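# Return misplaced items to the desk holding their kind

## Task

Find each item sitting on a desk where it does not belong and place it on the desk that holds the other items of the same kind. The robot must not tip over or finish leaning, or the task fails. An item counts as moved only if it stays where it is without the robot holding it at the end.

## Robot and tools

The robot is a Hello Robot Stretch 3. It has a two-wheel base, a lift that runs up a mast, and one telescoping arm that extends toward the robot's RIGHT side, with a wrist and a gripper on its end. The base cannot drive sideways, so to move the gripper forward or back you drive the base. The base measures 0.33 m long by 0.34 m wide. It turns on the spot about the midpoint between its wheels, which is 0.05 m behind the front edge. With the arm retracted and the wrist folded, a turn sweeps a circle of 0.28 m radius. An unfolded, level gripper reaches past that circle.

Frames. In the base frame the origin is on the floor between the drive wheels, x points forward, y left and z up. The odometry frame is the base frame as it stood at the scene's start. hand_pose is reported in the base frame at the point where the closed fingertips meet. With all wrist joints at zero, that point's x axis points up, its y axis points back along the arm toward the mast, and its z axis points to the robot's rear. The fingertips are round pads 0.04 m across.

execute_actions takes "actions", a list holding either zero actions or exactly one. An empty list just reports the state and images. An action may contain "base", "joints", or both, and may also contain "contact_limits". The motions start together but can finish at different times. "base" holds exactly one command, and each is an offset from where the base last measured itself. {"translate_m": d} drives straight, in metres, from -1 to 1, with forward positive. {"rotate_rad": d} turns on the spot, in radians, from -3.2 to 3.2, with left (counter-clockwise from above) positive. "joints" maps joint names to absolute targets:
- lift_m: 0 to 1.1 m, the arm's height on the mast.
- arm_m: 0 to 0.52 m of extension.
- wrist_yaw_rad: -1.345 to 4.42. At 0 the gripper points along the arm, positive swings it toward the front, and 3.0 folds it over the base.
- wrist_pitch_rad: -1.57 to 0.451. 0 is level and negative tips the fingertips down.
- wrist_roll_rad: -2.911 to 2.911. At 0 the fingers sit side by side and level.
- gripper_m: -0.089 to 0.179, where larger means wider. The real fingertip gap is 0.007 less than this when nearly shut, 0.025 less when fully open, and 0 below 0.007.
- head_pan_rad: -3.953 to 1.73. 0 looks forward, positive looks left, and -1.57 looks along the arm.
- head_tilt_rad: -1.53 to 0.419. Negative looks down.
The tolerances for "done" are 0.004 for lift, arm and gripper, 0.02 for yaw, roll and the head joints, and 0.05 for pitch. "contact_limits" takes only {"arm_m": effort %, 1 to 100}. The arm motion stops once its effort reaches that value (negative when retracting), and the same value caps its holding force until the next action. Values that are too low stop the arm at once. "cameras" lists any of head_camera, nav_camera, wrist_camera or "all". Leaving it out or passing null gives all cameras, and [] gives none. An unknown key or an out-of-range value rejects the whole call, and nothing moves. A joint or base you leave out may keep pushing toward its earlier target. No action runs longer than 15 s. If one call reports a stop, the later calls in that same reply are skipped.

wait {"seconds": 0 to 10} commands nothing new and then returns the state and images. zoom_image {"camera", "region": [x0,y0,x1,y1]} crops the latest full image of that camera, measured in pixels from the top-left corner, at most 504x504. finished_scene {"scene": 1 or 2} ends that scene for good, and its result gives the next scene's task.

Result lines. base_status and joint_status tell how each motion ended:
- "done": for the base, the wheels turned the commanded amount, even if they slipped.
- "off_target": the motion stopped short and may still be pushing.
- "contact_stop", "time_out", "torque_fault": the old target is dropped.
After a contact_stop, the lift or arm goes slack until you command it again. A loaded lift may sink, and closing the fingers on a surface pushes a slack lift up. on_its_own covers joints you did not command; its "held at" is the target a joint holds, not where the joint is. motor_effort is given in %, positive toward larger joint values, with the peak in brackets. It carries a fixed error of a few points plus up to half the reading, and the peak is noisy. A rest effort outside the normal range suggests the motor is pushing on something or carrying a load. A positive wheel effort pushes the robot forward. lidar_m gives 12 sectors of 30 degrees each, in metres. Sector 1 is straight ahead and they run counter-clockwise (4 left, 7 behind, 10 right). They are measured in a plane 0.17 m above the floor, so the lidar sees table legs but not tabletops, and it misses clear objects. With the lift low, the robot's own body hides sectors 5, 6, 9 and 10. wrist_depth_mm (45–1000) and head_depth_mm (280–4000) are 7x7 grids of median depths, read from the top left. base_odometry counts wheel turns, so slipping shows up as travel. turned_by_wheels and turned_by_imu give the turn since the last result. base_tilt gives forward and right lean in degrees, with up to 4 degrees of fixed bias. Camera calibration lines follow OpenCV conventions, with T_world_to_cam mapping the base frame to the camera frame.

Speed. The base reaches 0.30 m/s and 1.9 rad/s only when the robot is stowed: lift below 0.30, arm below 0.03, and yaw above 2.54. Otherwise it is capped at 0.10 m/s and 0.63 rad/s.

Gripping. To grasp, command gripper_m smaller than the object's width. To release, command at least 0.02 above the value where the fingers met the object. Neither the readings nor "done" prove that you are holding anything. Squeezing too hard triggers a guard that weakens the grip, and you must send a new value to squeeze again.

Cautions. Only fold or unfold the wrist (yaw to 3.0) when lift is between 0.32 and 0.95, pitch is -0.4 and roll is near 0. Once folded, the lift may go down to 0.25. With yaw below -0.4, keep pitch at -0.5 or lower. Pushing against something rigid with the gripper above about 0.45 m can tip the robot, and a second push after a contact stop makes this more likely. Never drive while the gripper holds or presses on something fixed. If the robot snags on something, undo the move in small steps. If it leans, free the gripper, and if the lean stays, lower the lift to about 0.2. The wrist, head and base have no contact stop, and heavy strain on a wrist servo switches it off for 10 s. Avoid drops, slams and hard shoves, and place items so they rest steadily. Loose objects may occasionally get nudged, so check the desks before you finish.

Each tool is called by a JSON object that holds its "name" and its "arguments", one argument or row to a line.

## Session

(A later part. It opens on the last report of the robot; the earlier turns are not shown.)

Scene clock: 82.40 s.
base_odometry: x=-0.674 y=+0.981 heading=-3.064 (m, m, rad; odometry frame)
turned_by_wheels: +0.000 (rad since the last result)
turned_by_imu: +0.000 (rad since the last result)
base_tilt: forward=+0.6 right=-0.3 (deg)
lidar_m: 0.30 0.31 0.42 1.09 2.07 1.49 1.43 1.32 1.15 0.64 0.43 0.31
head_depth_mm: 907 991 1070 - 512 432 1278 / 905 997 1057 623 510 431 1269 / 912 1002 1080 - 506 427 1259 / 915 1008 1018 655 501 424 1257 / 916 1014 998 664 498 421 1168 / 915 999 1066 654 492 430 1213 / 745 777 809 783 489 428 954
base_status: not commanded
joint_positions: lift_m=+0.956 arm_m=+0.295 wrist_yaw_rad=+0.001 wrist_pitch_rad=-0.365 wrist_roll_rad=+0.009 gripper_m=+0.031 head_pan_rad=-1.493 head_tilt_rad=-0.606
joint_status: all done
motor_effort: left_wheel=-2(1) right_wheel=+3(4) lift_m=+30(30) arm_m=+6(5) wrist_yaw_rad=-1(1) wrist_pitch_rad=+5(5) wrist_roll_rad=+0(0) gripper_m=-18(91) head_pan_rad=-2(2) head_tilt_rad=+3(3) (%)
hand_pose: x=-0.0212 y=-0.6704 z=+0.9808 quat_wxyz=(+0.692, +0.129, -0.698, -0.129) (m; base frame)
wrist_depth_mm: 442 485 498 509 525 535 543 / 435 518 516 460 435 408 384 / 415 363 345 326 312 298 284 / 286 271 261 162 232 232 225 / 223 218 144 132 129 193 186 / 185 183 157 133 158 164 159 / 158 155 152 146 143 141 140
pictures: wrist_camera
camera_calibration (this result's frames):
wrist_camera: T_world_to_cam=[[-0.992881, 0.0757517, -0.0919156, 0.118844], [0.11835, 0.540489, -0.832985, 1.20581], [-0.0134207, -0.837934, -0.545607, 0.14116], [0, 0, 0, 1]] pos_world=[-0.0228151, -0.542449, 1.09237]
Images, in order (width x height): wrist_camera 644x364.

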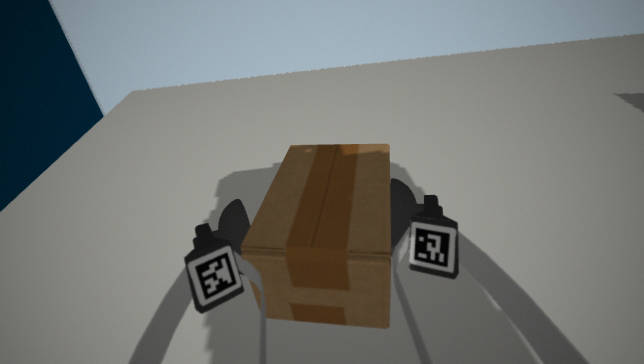

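{"name": "execute_actions", "arguments": {
  "actions": [
    {"joints":{"gripper_m":0.0,"lift_m":1.0}}
  ],
  "cameras": ["wrist_camera"]
}}

{"name": "execute_actions", "arguments": {
  "actions": [
    {"base":{"translate_m":-0.2},"joints":{"arm_m":0.0}}
  ],
  "cameras": ["wrist_camera"]
}}

{"name": "execute_actions", "arguments": {
  "actions": [
    {"joints":{"wrist_yaw_rad":1.6}}
  ],
  "cameras": ["wrist_camera","nav_camera"]
}}

Scene clock: 87.67 s.
base_odometry: x=-0.674 y=+0.981 heading=-3.064 (m, m, rad; odometry frame)
turned_by_wheels: +0.000 (rad since the last result)
turned_by_imu: +0.000 (rad since the last result)
base_tilt: forward=+0.6 right=-0.4 (deg)
lidar_m: 0.30 0.31 0.42 1.09 2.07 1.49 1.43 1.32 1.15 0.64 0.43 0.31
head_depth_mm: 902 980 - 666 515 433 1277 / 906 982 - 657 511 430 1274 / 910 992 - 647 506 427 1269 / 915 1008 1024 662 502 424 1253 / 916 1015 997 662 495 421 1161 / 913 1005 1073 656 492 430 1221 / 746 775 806 786 488 428 951
base_status: not commanded
joint_positions: lift_m=+1.000 arm_m=+0.295 wrist_yaw_rad=+0.001 wrist_pitch_rad=-0.373 wrist_roll_rad=+0.009 gripper_m=+0.005 head_pan_rad=-1.493 head_tilt_rad=-0.606
joint_status: gripper_m off_target (ended at +0.005, target +0.000); the others done
motor_effort: left_wheel=-1(0) right_wheel=+3(4) lift_m=+39(38) arm_m=+4(4) wrist_yaw_rad=-1(1) wrist_pitch_rad=+7(7) wrist_roll_rad=+0(0) gripper_m=-23(99) head_pan_rad=-3(3) head_tilt_rad=+3(3) (%)
hand_pose: x=-0.0212 y=-0.6695 z=+1.0226 quat_wxyz=(+0.692, +0.131, -0.698, -0.132) (m; base frame)
wrist_depth_mm: 441 490 495 508 524 540 550 / 430 520 532 536 547 516 483 / 422 483 437 414 399 378 364 / 400 346 335 163 296 299 287 / 297 279 144 131 127 246 240 / 239 234 179 133 203 211 206 / 204 200 195 186 184 184 181
pictures: wrist_camera
camera_calibration (this result's frames):
wrist_camera: T_world_to_cam=[[-0.992882, 0.0764937, -0.0912873, 0.122467], [0.11834, 0.547191, -0.8286, 1.24013], [-0.013431, -0.833505, -0.552349, 0.174594], [0, 0, 0, 1]] pos_world=[-0.0228154, -0.542429, 1.13518]
Images, in order (width x height): wrist_camera 644x364.

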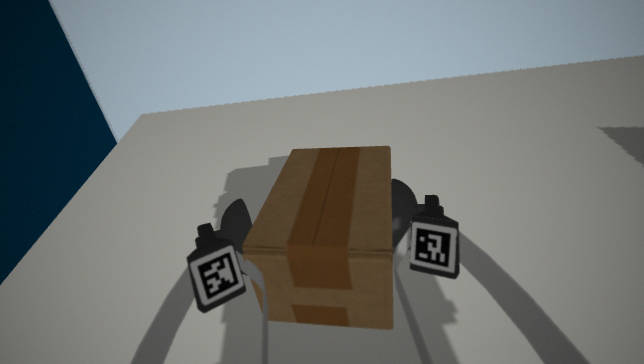

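Scene clock: 91.07 s.
base_odometry: x=-0.474 y=+0.996 heading=-3.064 (m, m, rad; odometry frame)
turned_by_wheels: +0.000 (rad since the last result)
turned_by_imu: -0.001 (rad since the last result)
base_tilt: forward=+0.5 right=-0.4 (deg)
lidar_m: 0.50 0.51 0.69 2.62 1.78 1.28 1.23 1.16 1.16 1.11 0.69 0.52
head_depth_mm: 906 995 1056 734 - - - / 908 1000 1056 691 - - - / 912 1005 1039 716 - - - / 921 1012 1017 704 - - 1249 / 925 1011 998 664 496 434 1247 / 928 1017 981 656 492 431 1184 / 928 1023 963 648 489 429 1232
base_status: done
joint_positions: lift_m=+1.000 arm_m=+0.000 wrist_yaw_rad=+0.001 wrist_pitch_rad=-0.374 wrist_roll_rad=+0.009 gripper_m=+0.019 head_pan_rad=-1.493 head_tilt_rad=-0.606
joint_status: all done
on_its_own: gripper_m is held at +0.019, not at your +0.000, by its stall guard, which is still easing
motor_effort: left_wheel=-1(3) right_wheel=+4(4) lift_m=+38(38) arm_m=-3(2) wrist_yaw_rad=-1(1) wrist_pitch_rad=+8(8) wrist_roll_rad=+0(0) gripper_m=-3(27) head_pan_rad=-2(2) head_tilt_rad=+3(3) (%)
hand_pose: x=-0.0212 y=-0.3750 z=+1.0225 quat_wxyz=(+0.692, +0.131, -0.698, -0.132) (m; base frame)
wrist_depth_mm: 704 731 755 769 772 780 759 / 667 678 634 596 504 531 446 / 485 470 442 418 396 386 365 / 366 347 337 164 298 300 290 / 288 281 144 131 127 250 241 / 239 237 146 133 205 211 207 / 205 202 195 187 185 183 181
pictures: wrist_camera
camera_calibration (this result's frames):
wrist_camera: T_world_to_cam=[[-0.992879, 0.0765649, -0.0912606, 0.0999213], [0.118361, 0.547469, -0.828413, 1.07882], [-0.0134651, -0.833316, -0.552632, 0.420397], [0, 0, 0, 1]] pos_world=[-0.0228196, -0.247945, 1.13515]
Images, in order (width x height): wrist_camera 644x364.

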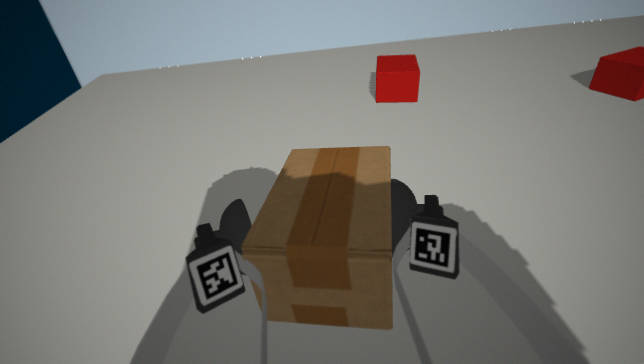

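Scene clock: 92.87 s.
base_odometry: x=-0.474 y=+0.996 heading=-3.064 (m, m, rad; odometry frame)
turned_by_wheels: +0.000 (rad since the last result)
turned_by_imu: +0.000 (rad since the last result)
base_tilt: forward=+0.6 right=-0.4 (deg)
lidar_m: 0.50 0.51 0.69 2.61 1.78 1.28 1.23 1.16 1.16 1.11 0.69 0.52
head_depth_mm: 908 996 1054 733 - - 1265 / 910 1000 1060 689 - - - / 916 1007 1036 678 - - - / 921 1015 1016 673 502 436 - / 925 1016 1000 664 497 426 - / 928 1021 981 656 492 424 - / 930 1023 964 649 488 - -
base_status: not commanded
joint_positions: lift_m=+1.000 arm_m=+0.000 wrist_yaw_rad=+1.597 wrist_pitch_rad=-0.374 wrist_roll_rad=+0.009 gripper_m=+0.023 head_pan_rad=-1.493 head_tilt_rad=-0.606
joint_status: all done
on_its_own: gripper_m is held at +0.022, not at your +0.000, by its stall guard, which is not easing now
motor_effort: left_wheel=+0(1) right_wheel=+3(3) lift_m=+39(38) arm_m=-3(4) wrist_yaw_rad=+3(4) wrist_pitch_rad=+8(8) wrist_roll_rad=+0(0) gripper_m=-20(21) head_pan_rad=-2(2) head_tilt_rad=+2(3) (%)
hand_pose: x=+0.2083 y=-0.1393 z=+1.0225 quat_wxyz=(+0.577, +0.591, -0.393, +0.403) (m; base frame)
wrist_depth_mm: 358 365 373 383 388 394 406 / 383 394 402 414 426 428 444 / 422 426 442 447 460 464 365 / 453 475 483 164 498 312 289 / 518 527 144 131 127 563 240 / 582 597 146 133 641 687 212 / 670 667 710 752 770 802 203
pictures: nav_camera (sideways: a quarter turn counterclockwise sets it upright), wrist_camera
camera_calibration (this result's frames):
nav_camera: T_world_to_cam=[[0.0693148, -0.50925, 0.857823, -1.06893], [-0.996964, -0.0659412, 0.0414116, 0.0058198], [0.035477, -0.858089, -0.512274, 0.632787], [0, 0, 0, 1]] pos_world=[0.0574456, -0.000983111, 1.24088]
wrist_camera: T_world_to_cam=[[-0.0519776, -0.99447, -0.0912573, -0.0354594], [-0.550229, 0.104778, -0.828414, 1.00023], [0.833394, 0.00715353, -0.552633, 0.560555], [0, 0, 0, 1]] pos_world=[0.0813504, -0.144075, 1.13515]
Images, in order (width x height): nav_camera 672x504, wrist_camera 644x364.

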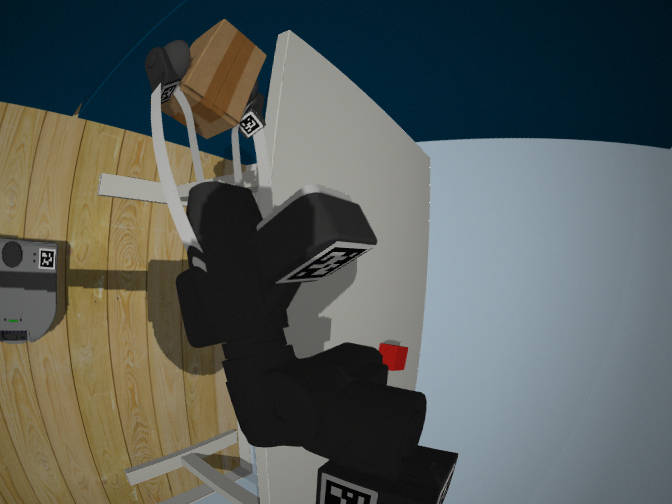

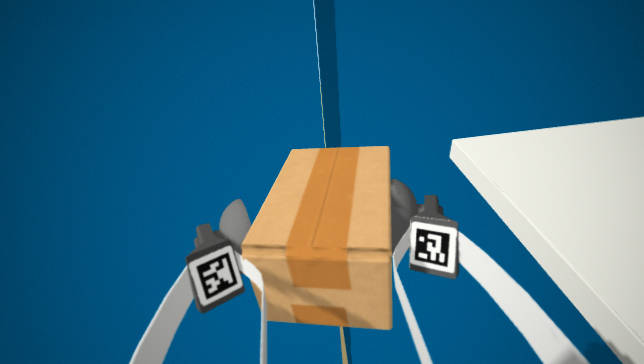

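{"name": "execute_actions", "arguments": {
  "actions": [
    {"base":{"rotate_rad":1.57},"joints":{"lift_m":0.72,"wrist_pitch_rad":-0.4,"head_pan_rad":-0.3,"head_tilt_rad":-0.7}}
  ],
  "cameras": ["nav_camera"]
}}

{"name": "execute_actions", "arguments": {
  "actions": [
    {"base":{"translate_m":0.4},"joints":{"lift_m":0.29,"wrist_yaw_rad":2.65}}
  ],
  "cameras": ["nav_camera","wrist_camera"]
}}

{"name": "execute_actions", "arguments": {
  "actions": [
    {"base":{"translate_m":1.0}}
  ],
  "cameras": ["nav_camera"]
}}

Scene clock: 100.90 s.
base_odometry: x=-0.474 y=+0.996 heading=-1.494 (m, m, rad; odometry frame)
turned_by_wheels: +1.570 (rad since the last result)
turned_by_imu: +1.577 (rad since the last result)
base_tilt: forward=+0.6 right=-0.4 (deg)
lidar_m: 2.61 1.79 1.29 1.23 1.16 1.16 1.11 0.69 0.52 0.50 0.51 0.69
head_depth_mm: 671 700 737 776 817 862 914 / 789 841 891 938 1002 1074 1141 / 961 1028 1108 1198 1292 1355 1218 / 1224 1340 1469 1625 1666 1421 1201 / 2302 2559 2814 2121 1740 1416 1198 / 2259 2540 2769 2201 1721 1411 1186 / 2179 2427 2697 2170 1695 1393 1183
base_status: done
joint_positions: lift_m=+0.720 arm_m=+0.000 wrist_yaw_rad=+1.597 wrist_pitch_rad=-0.422 wrist_roll_rad=+0.009 gripper_m=+0.023 head_pan_rad=-0.307 head_tilt_rad=-0.691
joint_status: all done
on_its_own: gripper_m is held at +0.022, not at your +0.000, by its stall guard, which is not easing now
motor_effort: left_wheel=-2(3) right_wheel=+4(9) lift_m=+30(32) arm_m=-3(3) wrist_yaw_rad=+3(3) wrist_pitch_rad=+7(8) wrist_roll_rad=+0(0) gripper_m=-20(21) head_pan_rad=+2(32) head_tilt_rad=-5(15) (%)
hand_pose: x=+0.2024 y=-0.1394 z=+0.7318 quat_wxyz=(+0.587, +0.600, -0.378, +0.389) (m; base frame)
wrist_depth_mm: - - - - 941 544 382 / - - - - - 568 389 / - - - - - 579 395 / - - - 164 860 599 405 / - - 144 131 127 612 413 / - - 146 133 896 585 422 / 875 873 854 813 802 705 412
pictures: nav_camera (sideways: a quarter turn counterclockwise sets it upright)
camera_calibration (this result's frames):
nav_camera: T_world_to_cam=[[0.566103, -0.148406, 0.810866, -1.01074], [-0.309552, -0.949943, 0.0422524, 0.000536582], [0.764006, -0.274924, -0.583705, 0.721277], [0, 0, 0, 1]] pos_world=[0.0212882, 0.0488066, 1.24056]
Images, in order (width x height): nav_camera 672x504.

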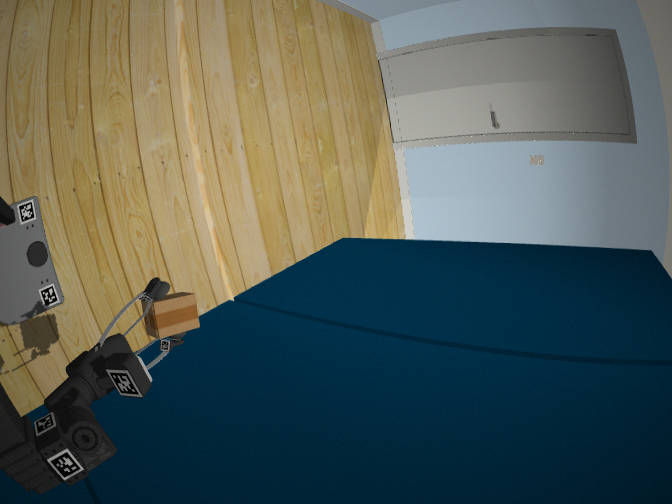

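Scene clock: 106.60 s.
base_odometry: x=-0.444 y=+0.597 heading=-1.495 (m, m, rad; odometry frame)
turned_by_wheels: +0.000 (rad since the last result)
turned_by_imu: +0.002 (rad since the last result)
base_tilt: forward=+0.5 right=-0.4 (deg)
lidar_m: 2.21 1.80 1.30 1.24 1.28 1.43 1.07 0.71 0.51 0.49 0.50 0.68
head_depth_mm: 659 691 725 760 801 854 901 / 777 824 870 926 986 1056 1138 / 951 1017 1087 1174 1276 1337 1210 / 1976 2197 1504 1590 1644 1431 1194 / 1973 2197 2491 2215 1726 1412 1198 / 1912 2110 2394 2202 1721 1406 1187 / 1841 2046 2278 2178 1695 1396 1183
base_status: done
joint_positions: lift_m=+0.290 arm_m=+0.000 wrist_yaw_rad=+2.647 wrist_pitch_rad=-0.423 wrist_roll_rad=+0.009 gripper_m=+0.023 head_pan_rad=-0.307 head_tilt_rad=-0.692
joint_status: all done
on_its_own: gripper_m is held at +0.022, not at your +0.000, by its stall guard, which is not easing now
motor_effort: left_wheel=-1(10) right_wheel=+4(11) lift_m=+30(28) arm_m=-3(3) wrist_yaw_rad=+2(2) wrist_pitch_rad=+8(8) wrist_roll_rad=+0(0) gripper_m=-20(20) head_pan_rad=+2(3) head_tilt_rad=-4(4) (%)
hand_pose: x=+0.0849 y=+0.0517 z=+0.3016 quat_wxyz=(+0.313, +0.709, -0.026, +0.631) (m; base frame)
wrist_depth_mm: 917 - - - - - - / - - - - - - - / 973 917 876 855 799 784 750 / 745 716 698 164 628 624 617 / 614 605 144 131 128 542 521 / - 509 141 133 440 460 451 / - - - 410 405 405 398
pictures: nav_camera (sideways: a quarter turn counterclockwise sets it upright), wrist_camera
camera_calibration (this result's frames):
nav_camera: T_world_to_cam=[[0.566942, -0.148598, 0.810244, -1.00993], [-0.309395, -0.949994, 0.0422609, 0.000524593], [0.763447, -0.274645, -0.584567, 0.722402], [0, 0, 0, 1]] pos_world=[0.0212202, 0.0488281, 1.24056]
wrist_camera: T_world_to_cam=[[0.834959, -0.543345, -0.0872897, -0.0174642], [-0.383525, -0.460781, -0.800368, 0.321747], [0.394655, 0.701752, -0.59312, 0.277189], [0, 0, 0, 1]] pos_world=[0.0285858, -0.055752, 0.420397]
Images, in order (width x height): nav_camera 672x504, wrist_camera 644x364.

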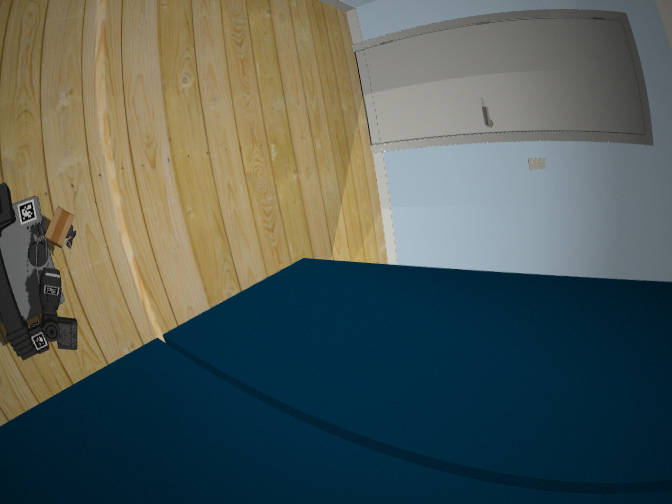

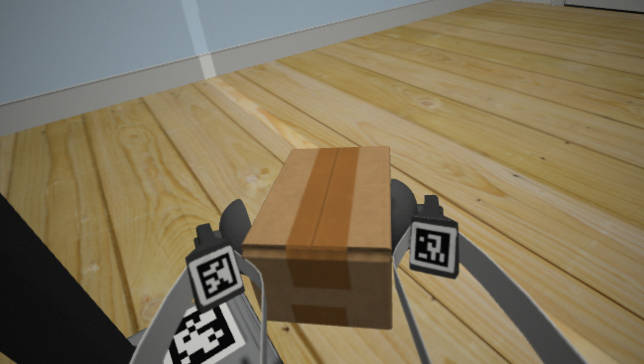

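Scene clock: 111.67 s.
base_odometry: x=-0.368 y=-0.400 heading=-1.495 (m, m, rad; odometry frame)
turned_by_wheels: +0.000 (rad since the last result)
turned_by_imu: +0.005 (rad since the last result)
base_tilt: forward=+0.6 right=-0.4 (deg)
lidar_m: 1.22 1.28 1.32 1.26 1.30 1.76 1.98 0.67 0.49 0.47 0.48 1.31
head_depth_mm: 1235 1399 1621 1929 1764 1455 1171 / 1190 1350 1537 1803 1762 1436 1222 / 1144 1291 1475 1710 1755 1428 1214 / 1112 1239 1406 1634 1743 1426 1203 / 1069 1194 1353 1553 1712 1417 1194 / 1038 1156 1298 1480 1641 1400 1191 / 998 1115 1241 1411 1578 1404 1182
base_status: done
joint_positions: lift_m=+0.290 arm_m=+0.000 wrist_yaw_rad=+2.648 wrist_pitch_rad=-0.423 wrist_roll_rad=+0.009 gripper_m=+0.023 head_pan_rad=-0.307 head_tilt_rad=-0.692
joint_status: not commanded
on_its_own: gripper_m is held at +0.022, not at your +0.000, by its stall guard, which is not easing now
motor_effort: left_wheel=-1(5) right_wheel=+4(11) lift_m=+30(30) arm_m=-3(3) wrist_yaw_rad=+2(2) wrist_pitch_rad=+8(8) wrist_roll_rad=+0(0) gripper_m=-20(20) head_pan_rad=+3(3) head_tilt_rad=-4(3) (%)
hand_pose: x=+0.0848 y=+0.0517 z=+0.3016 quat_wxyz=(+0.313, +0.709, -0.026, +0.631) (m; base frame)
wrist_depth_mm: 945 - - - - - 913 / - - - - - - 909 / 977 921 885 857 812 767 765 / 733 722 688 164 624 629 607 / 616 597 144 131 127 534 517 / - 503 141 133 447 464 452 / - - - 413 404 401 396
pictures: nav_camera (sideways: a quarter turn counterclockwise sets it upright)
camera_calibration (this result's frames):
nav_camera: T_world_to_cam=[[0.566987, -0.148605, 0.810211, -1.00989], [-0.309381, -0.949999, 0.0422613, 0.000523931], [0.763419, -0.274626, -0.584613, 0.722461], [0, 0, 0, 1]] pos_world=[0.0212163, 0.0488293, 1.24056]
Images, in order (width x height): nav_camera 672x504.

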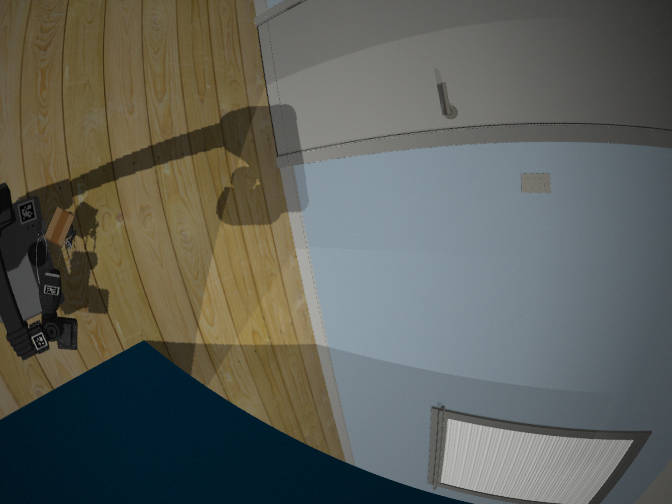

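Partition ends ~0.3 m ahead.

{"name": "execute_actions", "arguments": {
  "actions": [
    {"base":{"translate_m":0.72},"joints":{"head_pan_rad":-1.57,"head_tilt_rad":-0.6}}
  ],
  "cameras": ["nav_camera"]
}}

{"name": "execute_actions", "arguments": {
  "actions": [
    {"base":{"rotate_rad":-1.56},"joints":{"head_pan_rad":-0.3}}
  ],
  "cameras": ["nav_camera"]
}}

Scene clock: 118.23 s.
base_odometry: x=-0.313 y=-1.118 heading=-1.495 (m, m, rad; odometry frame)
turned_by_wheels: +0.000 (rad since the last result)
turned_by_imu: +0.004 (rad since the last result)
base_tilt: forward=+0.5 right=-0.4 (deg)
lidar_m: 0.51 0.54 0.73 1.27 1.32 1.78 1.89 0.66 0.62 2.21 0.77 0.56
head_depth_mm: 3021 3252 3596 2555 1093 1064 1040 / 3022 3265 3258 2654 1946 1496 1259 / 3042 3257 3503 2625 1907 1528 1260 / 3025 3343 3613 2600 1903 1522 1264 / 3014 3338 2940 2544 1902 1513 1249 / 2659 2757 2824 2403 1861 1495 1242 / 1671 1726 1767 1824 1761 1496 1235
base_status: done
joint_positions: lift_m=+0.290 arm_m=+0.000 wrist_yaw_rad=+2.648 wrist_pitch_rad=-0.423 wrist_roll_rad=+0.009 gripper_m=+0.023 head_pan_rad=-1.563 head_tilt_rad=-0.606
joint_status: all done
on_its_own: gripper_m is held at +0.022, not at your +0.000, by its stall guard, which is not easing now
motor_effort: left_wheel=+0(5) right_wheel=+4(13) lift_m=+30(30) arm_m=-3(2) wrist_yaw_rad=+2(2) wrist_pitch_rad=+8(8) wrist_roll_rad=+0(0) gripper_m=-20(20) head_pan_rad=-2(32) head_tilt_rad=+3(14) (%)
hand_pose: x=+0.0848 y=+0.0517 z=+0.3016 quat_wxyz=(+0.313, +0.709, -0.026, +0.631) (m; base frame)
wrist_depth_mm: 941 - - 803 583 458 378 / - - - 904 632 493 385 / 944 935 875 836 673 520 417 / 743 726 707 164 625 559 447 / 614 593 144 131 127 533 475 / - 504 141 133 446 459 451 / - - - 408 404 396 395
pictures: nav_camera (sideways: a quarter turn counterclockwise sets it upright)
camera_calibration (this result's frames):
nav_camera: T_world_to_cam=[[0.0336171, -0.513176, 0.857625, -1.06846], [-0.999135, 0.00376362, 0.041416, 0.00582723], [-0.0244815, -0.858275, -0.512605, 0.633583], [0, 0, 0, 1]] pos_world=[0.0572517, -0.00453967, 1.24087]
Images, in order (width x height): nav_camera 672x504.

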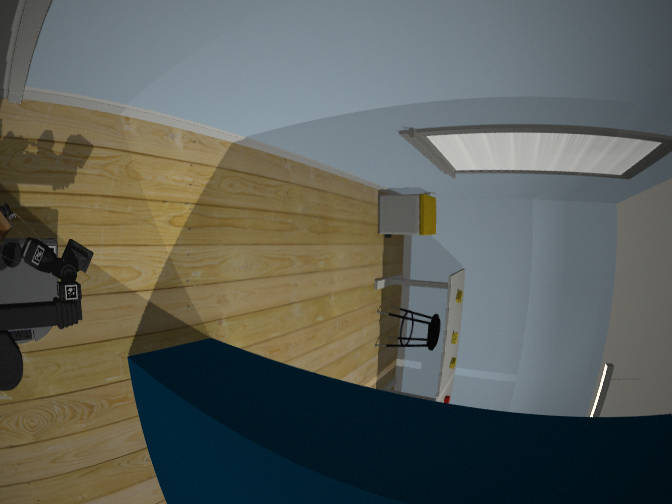

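Scene clock: 120.43 s.
base_odometry: x=-0.313 y=-1.118 heading=-3.055 (m, m, rad; odometry frame)
turned_by_wheels: -1.560 (rad since the last result)
turned_by_imu: -1.562 (rad since the last result)
base_tilt: forward=+0.5 right=-0.4 (deg)
lidar_m: 2.03 0.76 0.56 0.51 0.54 0.74 1.27 1.32 1.81 1.74 0.65 0.62
head_depth_mm: 591 611 635 659 718 836 1060 / 700 734 768 803 843 882 1006 / 3204 2863 965 1023 1085 1158 1200 / 3174 3386 3655 2568 1923 1478 1257 / 3053 3309 3556 2521 1884 1509 1249 / 2976 3173 3545 2540 1879 1505 1245 / 2928 3147 3367 2485 1869 1485 1237
base_status: done
joint_positions: lift_m=+0.290 arm_m=+0.000 wrist_yaw_rad=+2.648 wrist_pitch_rad=-0.423 wrist_roll_rad=+0.009 gripper_m=+0.023 head_pan_rad=-0.307 head_tilt_rad=-0.605
joint_status: all done
on_its_own: gripper_m is held at +0.022, not at your +0.000, by its stall guard, which is not easing now
motor_effort: left_wheel=+3(9) right_wheel=-4(9) lift_m=+30(30) arm_m=-3(4) wrist_yaw_rad=+2(2) wrist_pitch_rad=+8(7) wrist_roll_rad=+0(0) gripper_m=-20(20) head_pan_rad=+2(30) head_tilt_rad=+3(3) (%)
hand_pose: x=+0.0848 y=+0.0517 z=+0.3016 quat_wxyz=(+0.313, +0.709, -0.026, +0.631) (m; base frame)
wrist_depth_mm: 423 479 539 642 757 929 - / 436 504 591 684 836 984 - / 457 543 632 717 809 778 761 / 488 572 662 164 622 634 615 / 535 579 144 131 127 531 525 / - 510 141 133 444 458 445 / - - - 412 400 404 396
pictures: nav_camera (sideways: a quarter turn counterclockwise sets it upright)
camera_calibration (this result's frames):
nav_camera: T_world_to_cam=[[0.497715, -0.12685, 0.858014, -1.0718], [-0.313194, -0.948786, 0.0414072, 0.00165441], [0.80882, -0.289334, -0.511954, 0.627653], [0, 0, 0, 1]] pos_world=[0.0263099, 0.0472136, 1.24088]
Images, in order (width x height): nav_camera 672x504.

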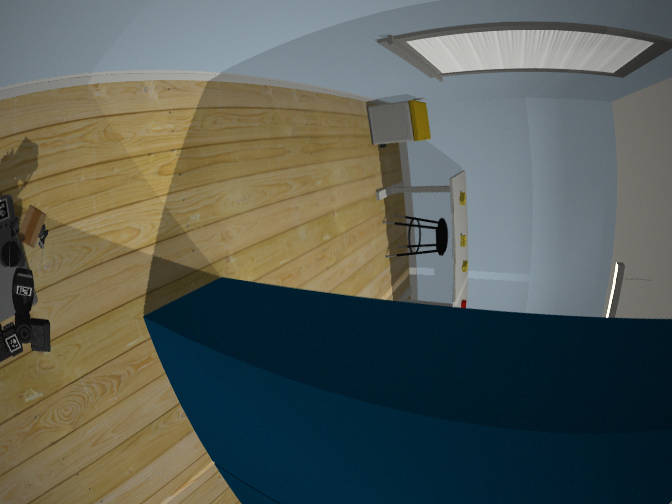

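{"name": "execute_actions", "arguments": {
  "actions": [
    {"base":{"translate_m":1.0},"joints":{"head_pan_rad":-0.9,"head_tilt_rad":-0.5}}
  ],
  "cameras": ["nav_camera","head_camera"]
}}

{"name": "execute_actions", "arguments": {
  "actions": [
    {"base":{"translate_m":0.45},"joints":{"head_pan_rad":-1.4,"head_tilt_rad":-0.5}}
  ],
  "cameras": ["nav_camera","head_camera"]
}}

Scene clock: 128.17 s.
base_odometry: x=-1.309 y=-1.205 heading=-3.055 (m, m, rad; odometry frame)
turned_by_wheels: +0.000 (rad since the last result)
turned_by_imu: +0.005 (rad since the last result)
base_tilt: forward=+0.6 right=-0.4 (deg)
lidar_m: 1.76 0.74 0.55 0.53 0.55 0.76 2.17 0.61 0.45 0.44 3.09 1.94
head_depth_mm: 2896 3115 3307 3234 2235 1699 1363 / 3120 3258 3577 3211 2204 1683 1353 / 3386 3598 3784 3180 2198 1672 1344 / 3450 3760 - 3088 2172 1648 1339 / 3101 3355 3689 3067 2132 1664 1328 / 2775 2976 3053 2796 2126 1625 1320 / 2519 2687 2712 2888 2102 1613 1312
base_status: done
joint_positions: lift_m=+0.290 arm_m=+0.000 wrist_yaw_rad=+2.648 wrist_pitch_rad=-0.423 wrist_roll_rad=+0.009 gripper_m=+0.023 head_pan_rad=-0.893 head_tilt_rad=-0.507
joint_status: all done
on_its_own: gripper_m is held at +0.022, not at your +0.000, by its stall guard, which is not easing now
motor_effort: left_wheel=+2(10) right_wheel=-3(7) lift_m=+31(30) arm_m=-2(3) wrist_yaw_rad=+2(2) wrist_pitch_rad=+8(7) wrist_roll_rad=+0(0) gripper_m=-20(20) head_pan_rad=-2(26) head_tilt_rad=+4(15) (%)
hand_pose: x=+0.0848 y=+0.0517 z=+0.3016 quat_wxyz=(+0.313, +0.709, -0.026, +0.631) (m; base frame)
wrist_depth_mm: 421 466 532 622 739 930 - / 446 498 576 676 814 954 - / 474 534 616 712 795 772 741 / 506 567 645 164 631 645 613 / 534 574 145 132 127 536 513 / - 507 141 133 446 461 448 / - - - 407 410 403 395
pictures: head_camera (sideways: a quarter turn clockwise sets it upright), nav_camera (sideways: a quarter turn counterclockwise sets it upright)
camera_calibration (this result's frames):
head_camera: T_world_to_cam=[[-0.306623, 0.283565, -0.908611, 1.20618], [0.77062, 0.634261, -0.0621116, 0.0845131], [0.558684, -0.719238, -0.413, 0.486611], [0, 0, 0, 1]] pos_world=[0.0328543, -0.0456457, 1.30217]
nav_camera: T_world_to_cam=[[0.290076, -0.31311, 0.904333, -1.13095], [-0.78802, -0.614345, 0.0400608, 0.00629857], [0.543029, -0.724253, -0.424944, 0.516057], [0, 0, 0, 1]] pos_world=[0.0527899, 0.0235149, 1.24179]
Images, in order (width x height): head_camera 896x504, nav_camera 672x504.

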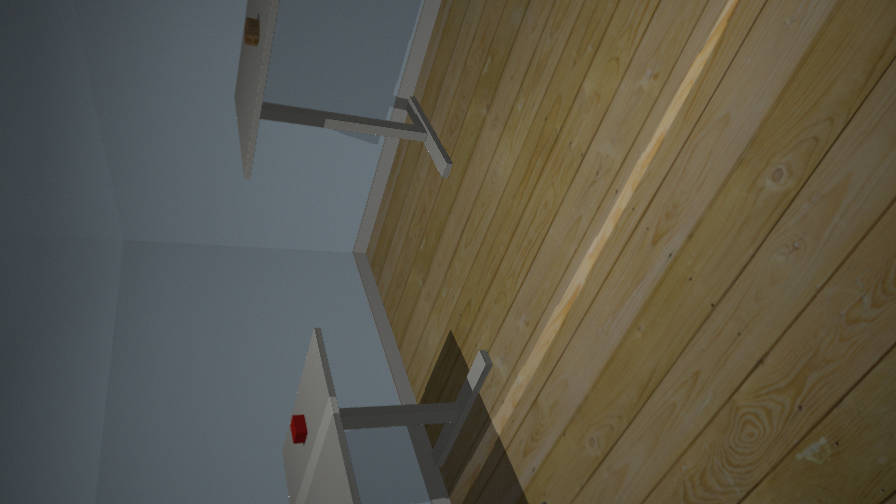

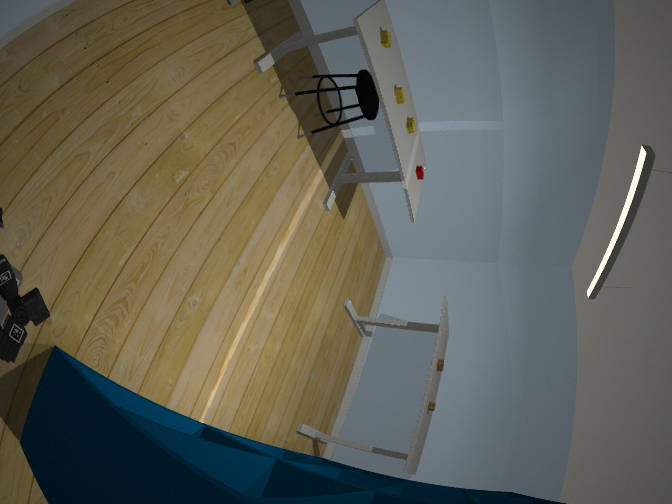

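Scene clock: 131.47 s.
base_odometry: x=-1.758 y=-1.244 heading=-3.055 (m, m, rad; odometry frame)
turned_by_wheels: +0.000 (rad since the last result)
turned_by_imu: +0.002 (rad since the last result)
base_tilt: forward=+0.6 right=-0.4 (deg)
lidar_m: 1.31 0.73 0.54 0.52 0.54 0.75 2.09 0.69 1.41 2.31 2.25 1.53
head_depth_mm: 2756 2919 3119 2868 2206 1704 1360 / 2772 2941 3178 3063 2217 1677 1351 / 2783 3020 3315 3234 2216 1669 1347 / 2852 3005 3411 3149 2158 1648 1338 / 2916 3132 3385 3102 2142 1633 1335 / 2986 3164 3521 3029 2111 1630 1318 / 3001 3272 3654 2956 2104 1610 1313
base_status: done
joint_positions: lift_m=+0.290 arm_m=+0.000 wrist_yaw_rad=+2.648 wrist_pitch_rad=-0.423 wrist_roll_rad=+0.009 gripper_m=+0.023 head_pan_rad=-1.393 head_tilt_rad=-0.507
joint_status: all done
on_its_own: gripper_m is held at +0.022, not at your +0.000, by its stall guard, which is not easing now
motor_effort: left_wheel=+3(8) right_wheel=-3(8) lift_m=+30(31) arm_m=-3(3) wrist_yaw_rad=+2(2) wrist_pitch_rad=+7(8) wrist_roll_rad=+0(0) gripper_m=-20(20) head_pan_rad=-3(23) head_tilt_rad=+3(3) (%)
hand_pose: x=+0.0848 y=+0.0517 z=+0.3016 quat_wxyz=(+0.313, +0.709, -0.026, +0.631) (m; base frame)
wrist_depth_mm: 416 462 528 621 728 926 958 / 444 501 572 673 812 952 922 / 466 527 619 705 815 778 748 / 496 564 646 164 634 634 610 / 524 586 144 131 127 530 515 / - 503 141 133 443 461 445 / - - - 409 402 401 398
pictures: head_camera (sideways: a quarter turn clockwise sets it upright), nav_camera (sideways: a quarter turn counterclockwise sets it upright)
camera_calibration (this result's frames):
head_camera: T_world_to_cam=[[-0.133173, 0.395842, -0.908611, 1.20513], [0.980347, 0.187247, -0.0621116, 0.0832337], [0.145549, -0.899026, -0.412999, 0.48913], [0, 0, 0, 1]] pos_world=[0.00769996, -0.0528844, 1.30217]
nav_camera: T_world_to_cam=[[0.104489, -0.41384, 0.904333, -1.12981], [-0.986071, -0.161427, 0.0400607, 0.00750671], [0.129405, -0.895923, -0.424943, 0.518578], [0, 0, 0, 1]] pos_world=[0.0583481, -0.00174358, 1.24179]
Images, in order (width x height): head_camera 896x504, nav_camera 672x504.

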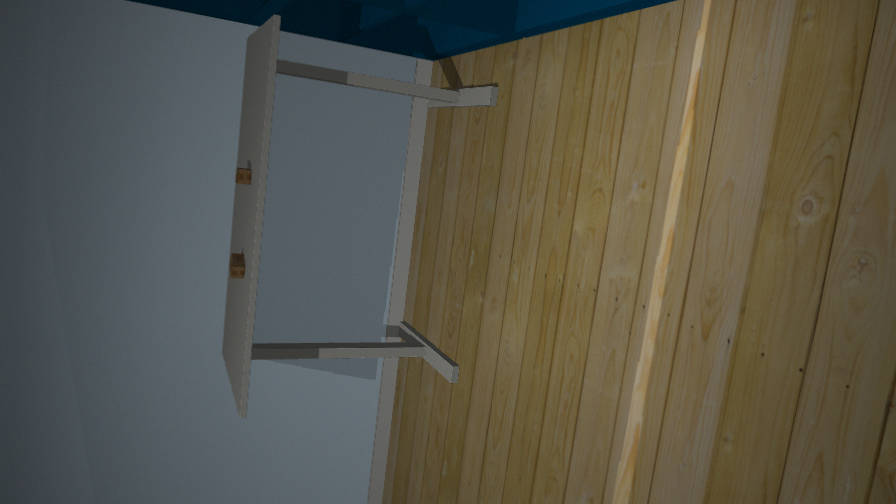

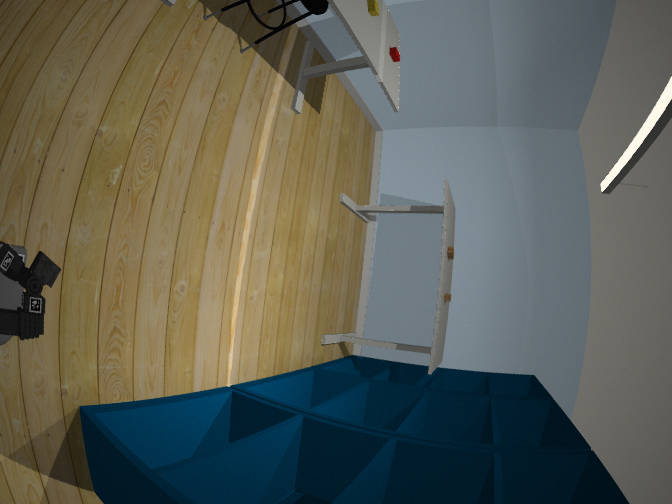

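{"name": "execute_actions", "arguments": {
  "actions": [
    {"base":{"rotate_rad":-1.17},"joints":{"head_pan_rad":0.3,"head_tilt_rad":-0.6}}
  ],
  "cameras": []
}}

{"name": "execute_actions", "arguments": {
  "actions": [
    {"base":{"translate_m":1.0}}
  ],
  "cameras": ["nav_camera","head_camera"]
}}

{"name": "execute_actions", "arguments": {
  "actions": [
    {"base":{"translate_m":0.8},"joints":{"head_pan_rad":-0.2}}
  ],
  "cameras": ["nav_camera","head_camera"]
}}

Scene clock: 139.13 s.
base_odometry: x=-1.758 y=-1.244 heading=+2.059 (m, m, rad; odometry frame)
turned_by_wheels: -1.170 (rad since the last result)
turned_by_imu: -1.172 (rad since the last result)
base_tilt: forward=+0.6 right=-0.4 (deg)
lidar_m: 2.94 1.53 1.32 0.83 0.56 0.52 0.53 0.68 1.48 0.70 0.69 1.49
head_depth_mm: 2892 3188 3387 2734 1970 1569 1283 / 3156 3391 3636 2690 1987 1550 1284 / 3069 3465 3739 2648 1942 1534 1277 / 2713 3050 3323 2637 1934 1530 1263 / 2456 2663 2261 2487 1919 1521 1258 / 2214 2408 2007 2574 1911 1498 1247 / 2002 2160 1764 2290 1883 1488 1243
base_status: done
joint_positions: lift_m=+0.290 arm_m=+0.000 wrist_yaw_rad=+2.648 wrist_pitch_rad=-0.423 wrist_roll_rad=+0.009 gripper_m=+0.023 head_pan_rad=+0.293 head_tilt_rad=-0.593
joint_status: all done
on_its_own: gripper_m is held at +0.022, not at your +0.000, by its stall guard, which is not easing now
motor_effort: left_wheel=+2(8) right_wheel=-4(9) lift_m=+31(30) arm_m=-3(3) wrist_yaw_rad=+2(2) wrist_pitch_rad=+8(8) wrist_roll_rad=+0(0) gripper_m=-20(20) head_pan_rad=+2(32) head_tilt_rad=-3(14) (%)
hand_pose: x=+0.0848 y=+0.0517 z=+0.3016 quat_wxyz=(+0.313, +0.709, -0.026, +0.631) (m; base frame)
wrist_depth_mm: 838 - - - - - - / 810 - - - - - - / 775 921 891 851 815 789 758 / 713 717 706 164 618 622 613 / 609 590 145 131 127 537 521 / - 507 141 133 443 454 445 / - - - 410 405 400 398
pictures: none
No camera images: the call's "cameras" was empty. Leave "cameras" out to get every camera's image.

Scene clock: 144.20 s.
base_odometry: x=-2.227 y=-0.361 heading=+2.059 (m, m, rad; odometry frame)
turned_by_wheels: +0.000 (rad since the last result)
turned_by_imu: +0.005 (rad since the last result)
base_tilt: forward=+0.5 right=-0.4 (deg)
lidar_m: 1.95 1.37 0.97 1.01 1.48 1.43 1.45 1.03 1.23 1.02 1.64 2.00
head_depth_mm: 2104 2241 2405 2527 1988 1570 1285 / 2232 2419 2648 2692 1982 1551 1279 / 2374 2592 2855 2617 1953 1541 1280 / 2169 2391 2716 2619 1952 1544 1266 / 1910 2114 2301 2475 1918 1514 1252 / 1750 1887 2064 1326 1910 1508 1256 / 1589 1716 1806 1220 1729 1488 1243
base_status: done
joint_positions: lift_m=+0.290 arm_m=+0.000 wrist_yaw_rad=+2.648 wrist_pitch_rad=-0.423 wrist_roll_rad=+0.009 gripper_m=+0.023 head_pan_rad=+0.293 head_tilt_rad=-0.593
joint_status: not commanded
on_its_own: gripper_m is held at +0.022, not at your +0.000, by its stall guard, which is not easing now
motor_effort: left_wheel=+3(10) right_wheel=-3(7) lift_m=+30(30) arm_m=-3(4) wrist_yaw_rad=+2(2) wrist_pitch_rad=+8(8) wrist_roll_rad=+0(0) gripper_m=-20(20) head_pan_rad=+2(2) head_tilt_rad=-3(4) (%)
hand_pose: x=+0.0848 y=+0.0517 z=+0.3016 quat_wxyz=(+0.313, +0.709, -0.026, +0.631) (m; base frame)
wrist_depth_mm: - - - - - - - / - - - - - - - / 923 912 868 840 792 791 750 / 744 715 698 164 635 635 607 / 613 591 144 131 127 538 511 / - 505 141 133 445 458 447 / - - - 411 405 402 398
pictures: head_camera (sideways: a quarter turn clockwise sets it upright), nav_camera (sideways: a quarter turn counterclockwise sets it upright)
camera_calibration (this result's frames):
head_camera: T_world_to_cam=[[-0.451847, -0.200029, -0.869381, 1.1559], [-0.303663, 0.950828, -0.060944, 0.0895393], [0.838822, 0.236462, -0.490371, 0.585579], [0, 0, 0, 1]] pos_world=[0.0582813, 0.00760898, 1.29752]
nav_camera: T_world_to_cam=[[0.472618, 0.173479, 0.864024, -1.07948], [0.276936, -0.960002, 0.0412666, -0.00176301], [0.836623, 0.219776, -0.501757, 0.614216], [0, 0, 0, 1]] pos_world=[-0.00319676, 0.0505851, 1.24096]
Images, in order (width x height): head_camera 896x504, nav_camera 672x504.

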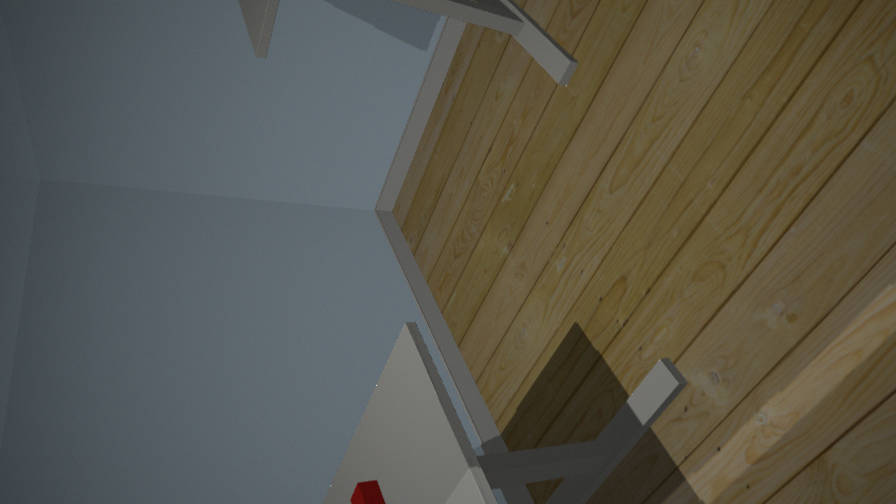

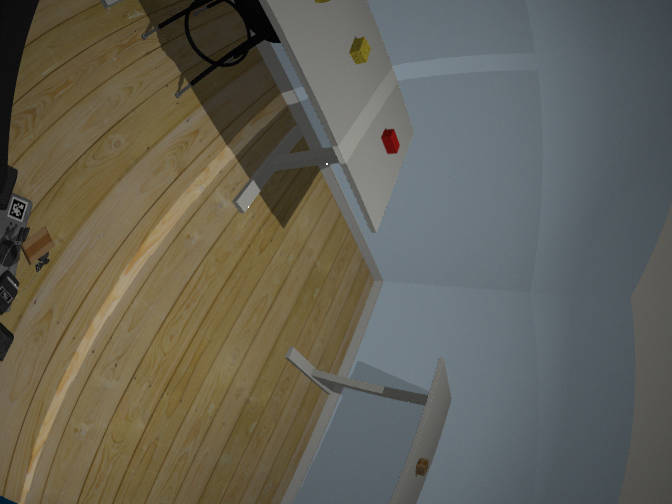

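Scene clock: 148.70 s.
base_odometry: x=-2.602 y=+0.346 heading=+2.059 (m, m, rad; odometry frame)
turned_by_wheels: +0.000 (rad since the last result)
turned_by_imu: +0.004 (rad since the last result)
base_tilt: forward=+0.5 right=-0.4 (deg)
lidar_m: 1.18 1.39 0.86 1.15 1.69 1.83 2.18 1.72 1.29 1.41 1.53 1.17
head_depth_mm: 1286 1404 1128 1720 1852 1564 1286 / 1318 1438 1091 1773 1893 1567 1281 / 1343 1466 1076 1819 1945 1544 1265 / 1377 1508 1059 1804 1805 1503 1262 / 1409 1551 1630 1933 1912 1520 1255 / 1439 1585 1775 1999 1905 1507 1250 / 1471 1636 1822 2041 1885 1502 1239
base_status: done
joint_positions: lift_m=+0.290 arm_m=+0.000 wrist_yaw_rad=+2.648 wrist_pitch_rad=-0.423 wrist_roll_rad=+0.009 gripper_m=+0.023 head_pan_rad=-0.193 head_tilt_rad=-0.593
joint_status: all done
on_its_own: gripper_m is held at +0.022, not at your +0.000, by its stall guard, which is not easing now
motor_effort: left_wheel=+2(10) right_wheel=-2(5) lift_m=+30(30) arm_m=-3(3) wrist_yaw_rad=+2(2) wrist_pitch_rad=+8(8) wrist_roll_rad=+0(0) gripper_m=-20(20) head_pan_rad=-2(24) head_tilt_rad=-4(3) (%)
hand_pose: x=+0.0848 y=+0.0517 z=+0.3016 quat_wxyz=(+0.313, +0.709, -0.026, +0.631) (m; base frame)
wrist_depth_mm: - - - - - - - / - - - - - - - / - 930 853 838 817 778 770 / 742 721 687 164 625 631 610 / 620 590 145 131 128 536 520 / - 506 141 133 447 457 446 / - - - 408 406 401 395
pictures: head_camera (sideways: a quarter turn clockwise sets it upright), nav_camera (sideways: a quarter turn counterclockwise sets it upright)
camera_calibration (this result's frames):
head_camera: T_world_to_cam=[[-0.493082, 0.0342218, -0.86931, 1.15606], [0.175635, 0.982567, -0.0609417, 0.0866125], [0.85207, -0.18273, -0.490497, 0.585663], [0, 0, 0, 1]] pos_world=[0.0557923, -0.0176465, 1.29751]
nav_camera: T_world_to_cam=[[0.499045, -0.067399, 0.863951, -1.07955], [-0.203555, -0.978193, 0.0412684, 0.00116572], [0.84233, -0.196456, -0.501882, 0.614344], [0, 0, 0, 1]] pos_world=[0.0215, 0.0490716, 1.24096]
Images, in order (width x height): head_camera 896x504, nav_camera 672x504.

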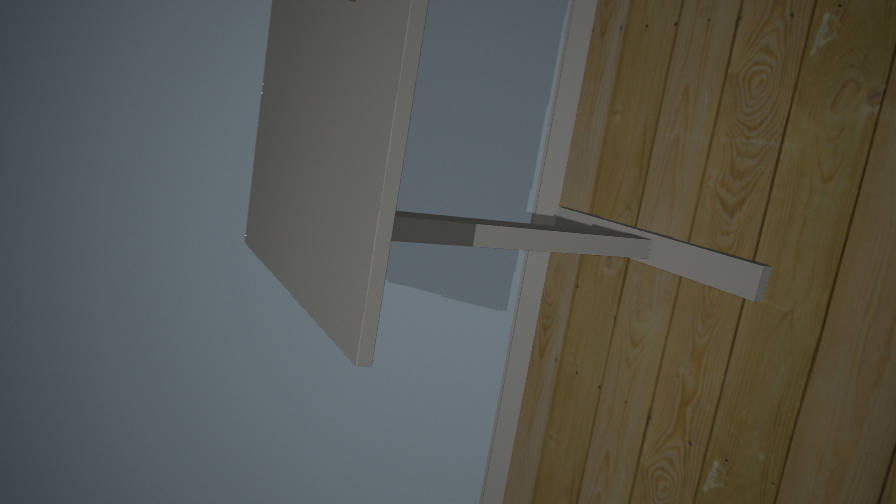

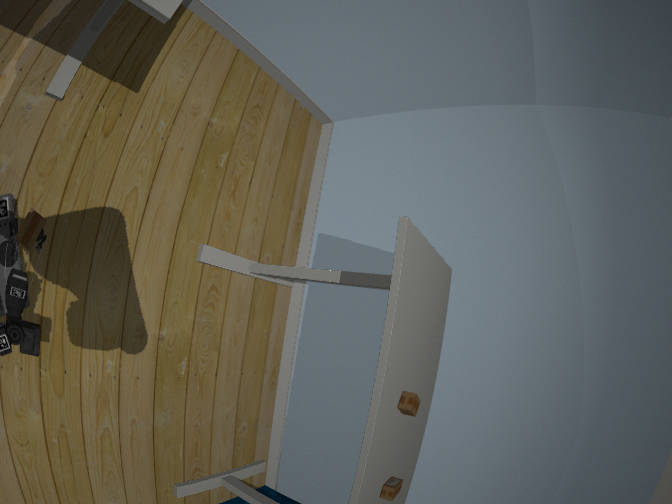

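{"name": "execute_actions", "arguments": {
  "actions": [
    {"base":{"translate_m":0.35},"joints":{"lift_m":0.68}}
  ],
  "cameras": []
}}

{"name": "execute_actions", "arguments": {
  "actions": [
    {"base":{"rotate_rad":1.05},"joints":{"lift_m":1.01,"wrist_yaw_rad":0.0,"wrist_pitch_rad":-0.35,"head_pan_rad":-1.5}}
  ]
}}

Scene clock: 158.50 s.
base_odometry: x=-2.766 y=+0.655 heading=+2.059 (m, m, rad; odometry frame)
turned_by_wheels: +0.000 (rad since the last result)
turned_by_imu: +0.002 (rad since the last result)
base_tilt: forward=+0.6 right=-0.4 (deg)
lidar_m: 1.31 1.23 1.15 0.78 1.10 2.09 2.50 1.51 1.56 1.43 1.37 0.85
head_depth_mm: 1021 1118 1119 712 591 1552 1284 / 1045 1146 1102 703 1568 1557 1289 / 1069 1169 1076 697 1084 1421 1271 / 1098 1198 1300 687 1690 1538 1267 / 1119 1227 1368 1461 1720 1535 1255 / 1156 1262 1404 1572 1767 1508 1259 / 1172 1302 1439 1632 1794 1498 1241
base_status: done
joint_positions: lift_m=+0.680 arm_m=+0.000 wrist_yaw_rad=+2.648 wrist_pitch_rad=-0.424 wrist_roll_rad=+0.009 gripper_m=+0.023 head_pan_rad=-0.193 head_tilt_rad=-0.594
joint_status: all done
on_its_own: gripper_m is held at +0.022, not at your +0.000, by its stall guard, which is not easing now
motor_effort: left_wheel=+2(8) right_wheel=-2(6) lift_m=+38(41) arm_m=-2(3) wrist_yaw_rad=+1(2) wrist_pitch_rad=+7(8) wrist_roll_rad=+0(0) gripper_m=-20(20) head_pan_rad=-3(3) head_tilt_rad=-3(3) (%)
hand_pose: x=+0.0847 y=+0.0517 z=+0.6912 quat_wxyz=(+0.313, +0.709, -0.026, +0.631) (m; base frame)
wrist_depth_mm: 516 - - - - - - / 657 - - - - - - / - - - - - - - / - - - 164 - - - / - - 144 131 127 - - / - 955 146 133 830 888 839 / - 848 804 787 759 787 765
pictures: none
No camera images: the call's "cameras" was empty. Leave "cameras" out to get every camera's image.

Scene clock: 162.33 s.
base_odometry: x=-2.766 y=+0.655 heading=+3.109 (m, m, rad; odometry frame)
turned_by_wheels: +1.050 (rad since the last result)
turned_by_imu: +1.054 (rad since the last result)
base_tilt: forward=+0.6 right=-0.4 (deg)
lidar_m: 1.15 0.78 1.10 2.09 2.51 1.51 1.57 1.44 1.37 0.85 1.31 1.23
head_depth_mm: 1079 1192 1124 750 - - - / 1074 1188 1097 742 - - - / 1074 1186 1079 752 - - - / 1073 1173 1058 721 - 1465 1270 / 1071 1179 1039 678 1135 1409 1234 / 1066 1178 1238 671 1657 1511 1255 / 1060 1168 1288 1377 1642 1506 1244
base_status: done
joint_positions: lift_m=+1.010 arm_m=+0.000 wrist_yaw_rad=+0.003 wrist_pitch_rad=-0.378 wrist_roll_rad=+0.009 gripper_m=+0.023 head_pan_rad=-1.493 head_tilt_rad=-0.594
joint_status: all done
on_its_own: gripper_m is held at +0.022, not at your +0.000, by its stall guard, which is not easing now
motor_effort: left_wheel=-1(2) right_wheel=+4(9) lift_m=+38(39) arm_m=-3(3) wrist_yaw_rad=-2(4) wrist_pitch_rad=+9(10) wrist_roll_rad=+0(0) gripper_m=-20(20) head_pan_rad=-2(31) head_tilt_rad=-3(3) (%)
hand_pose: x=-0.0209 y=-0.3745 z=+1.0316 quat_wxyz=(+0.692, +0.133, -0.697, -0.133) (m; base frame)
wrist_depth_mm: 836 857 888 923 934 851 806 / 889 913 648 619 579 489 511 / 965 512 453 435 417 400 380 / - 365 352 164 338 - - / - 318 144 131 127 - - / - - 147 133 - - - / - - - - - - -
pictures: head_camera (sideways: a quarter turn clockwise sets it upright), nav_camera (sideways: a quarter turn counterclockwise sets it upright), wrist_camera
camera_calibration (this result's frames):
head_camera: T_world_to_cam=[[-0.0989803, 0.484283, -0.869294, 1.15363], [0.993732, 0.0937139, -0.0609412, 0.0816214], [0.0519522, -0.869878, -0.490524, 0.590578], [0, 0, 0, 1]] pos_world=[0.00239508, -0.0526021, 1.29751]
nav_camera: T_world_to_cam=[[0.068609, -0.498907, 0.863935, -1.0769], [-0.99699, -0.0656413, 0.0412688, 0.0060052], [0.0361205, -0.864166, -0.501909, 0.619296], [0, 0, 0, 1]] pos_world=[0.0575029, -0.00170459, 1.24096]
wrist_camera: T_world_to_cam=[[-0.992989, 0.075522, -0.0909383, 0.100309], [0.117569, 0.551046, -0.826151, 1.085], [-0.0122814, -0.83105, -0.556062, 0.430229], [0, 0, 0, 1]] pos_world=[-0.0226728, -0.247919, 1.14473]
Images, in order (width x height): head_camera 896x504, nav_camera 672x504, wrist_camera 644x364.

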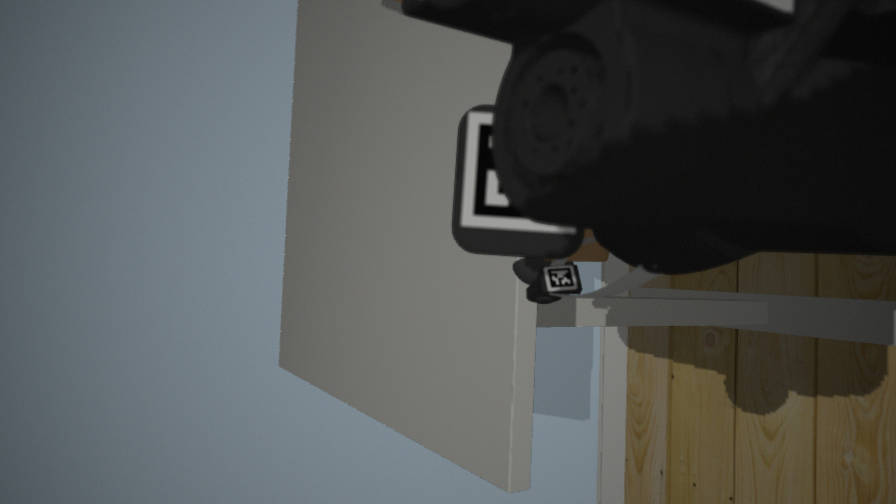

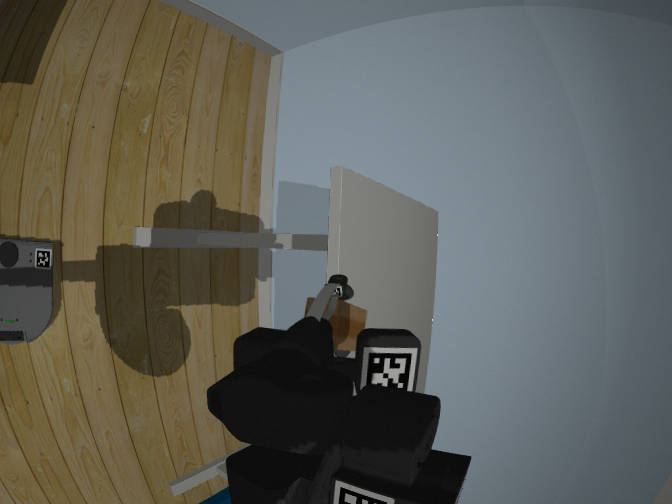

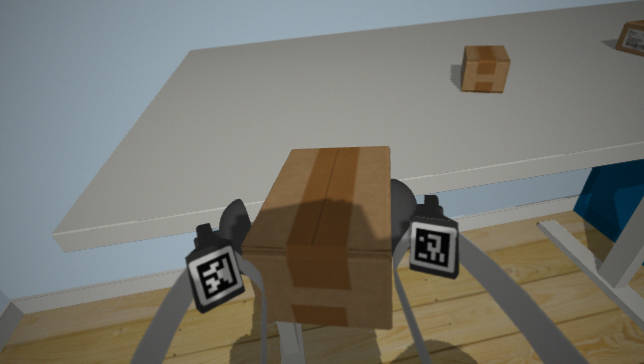

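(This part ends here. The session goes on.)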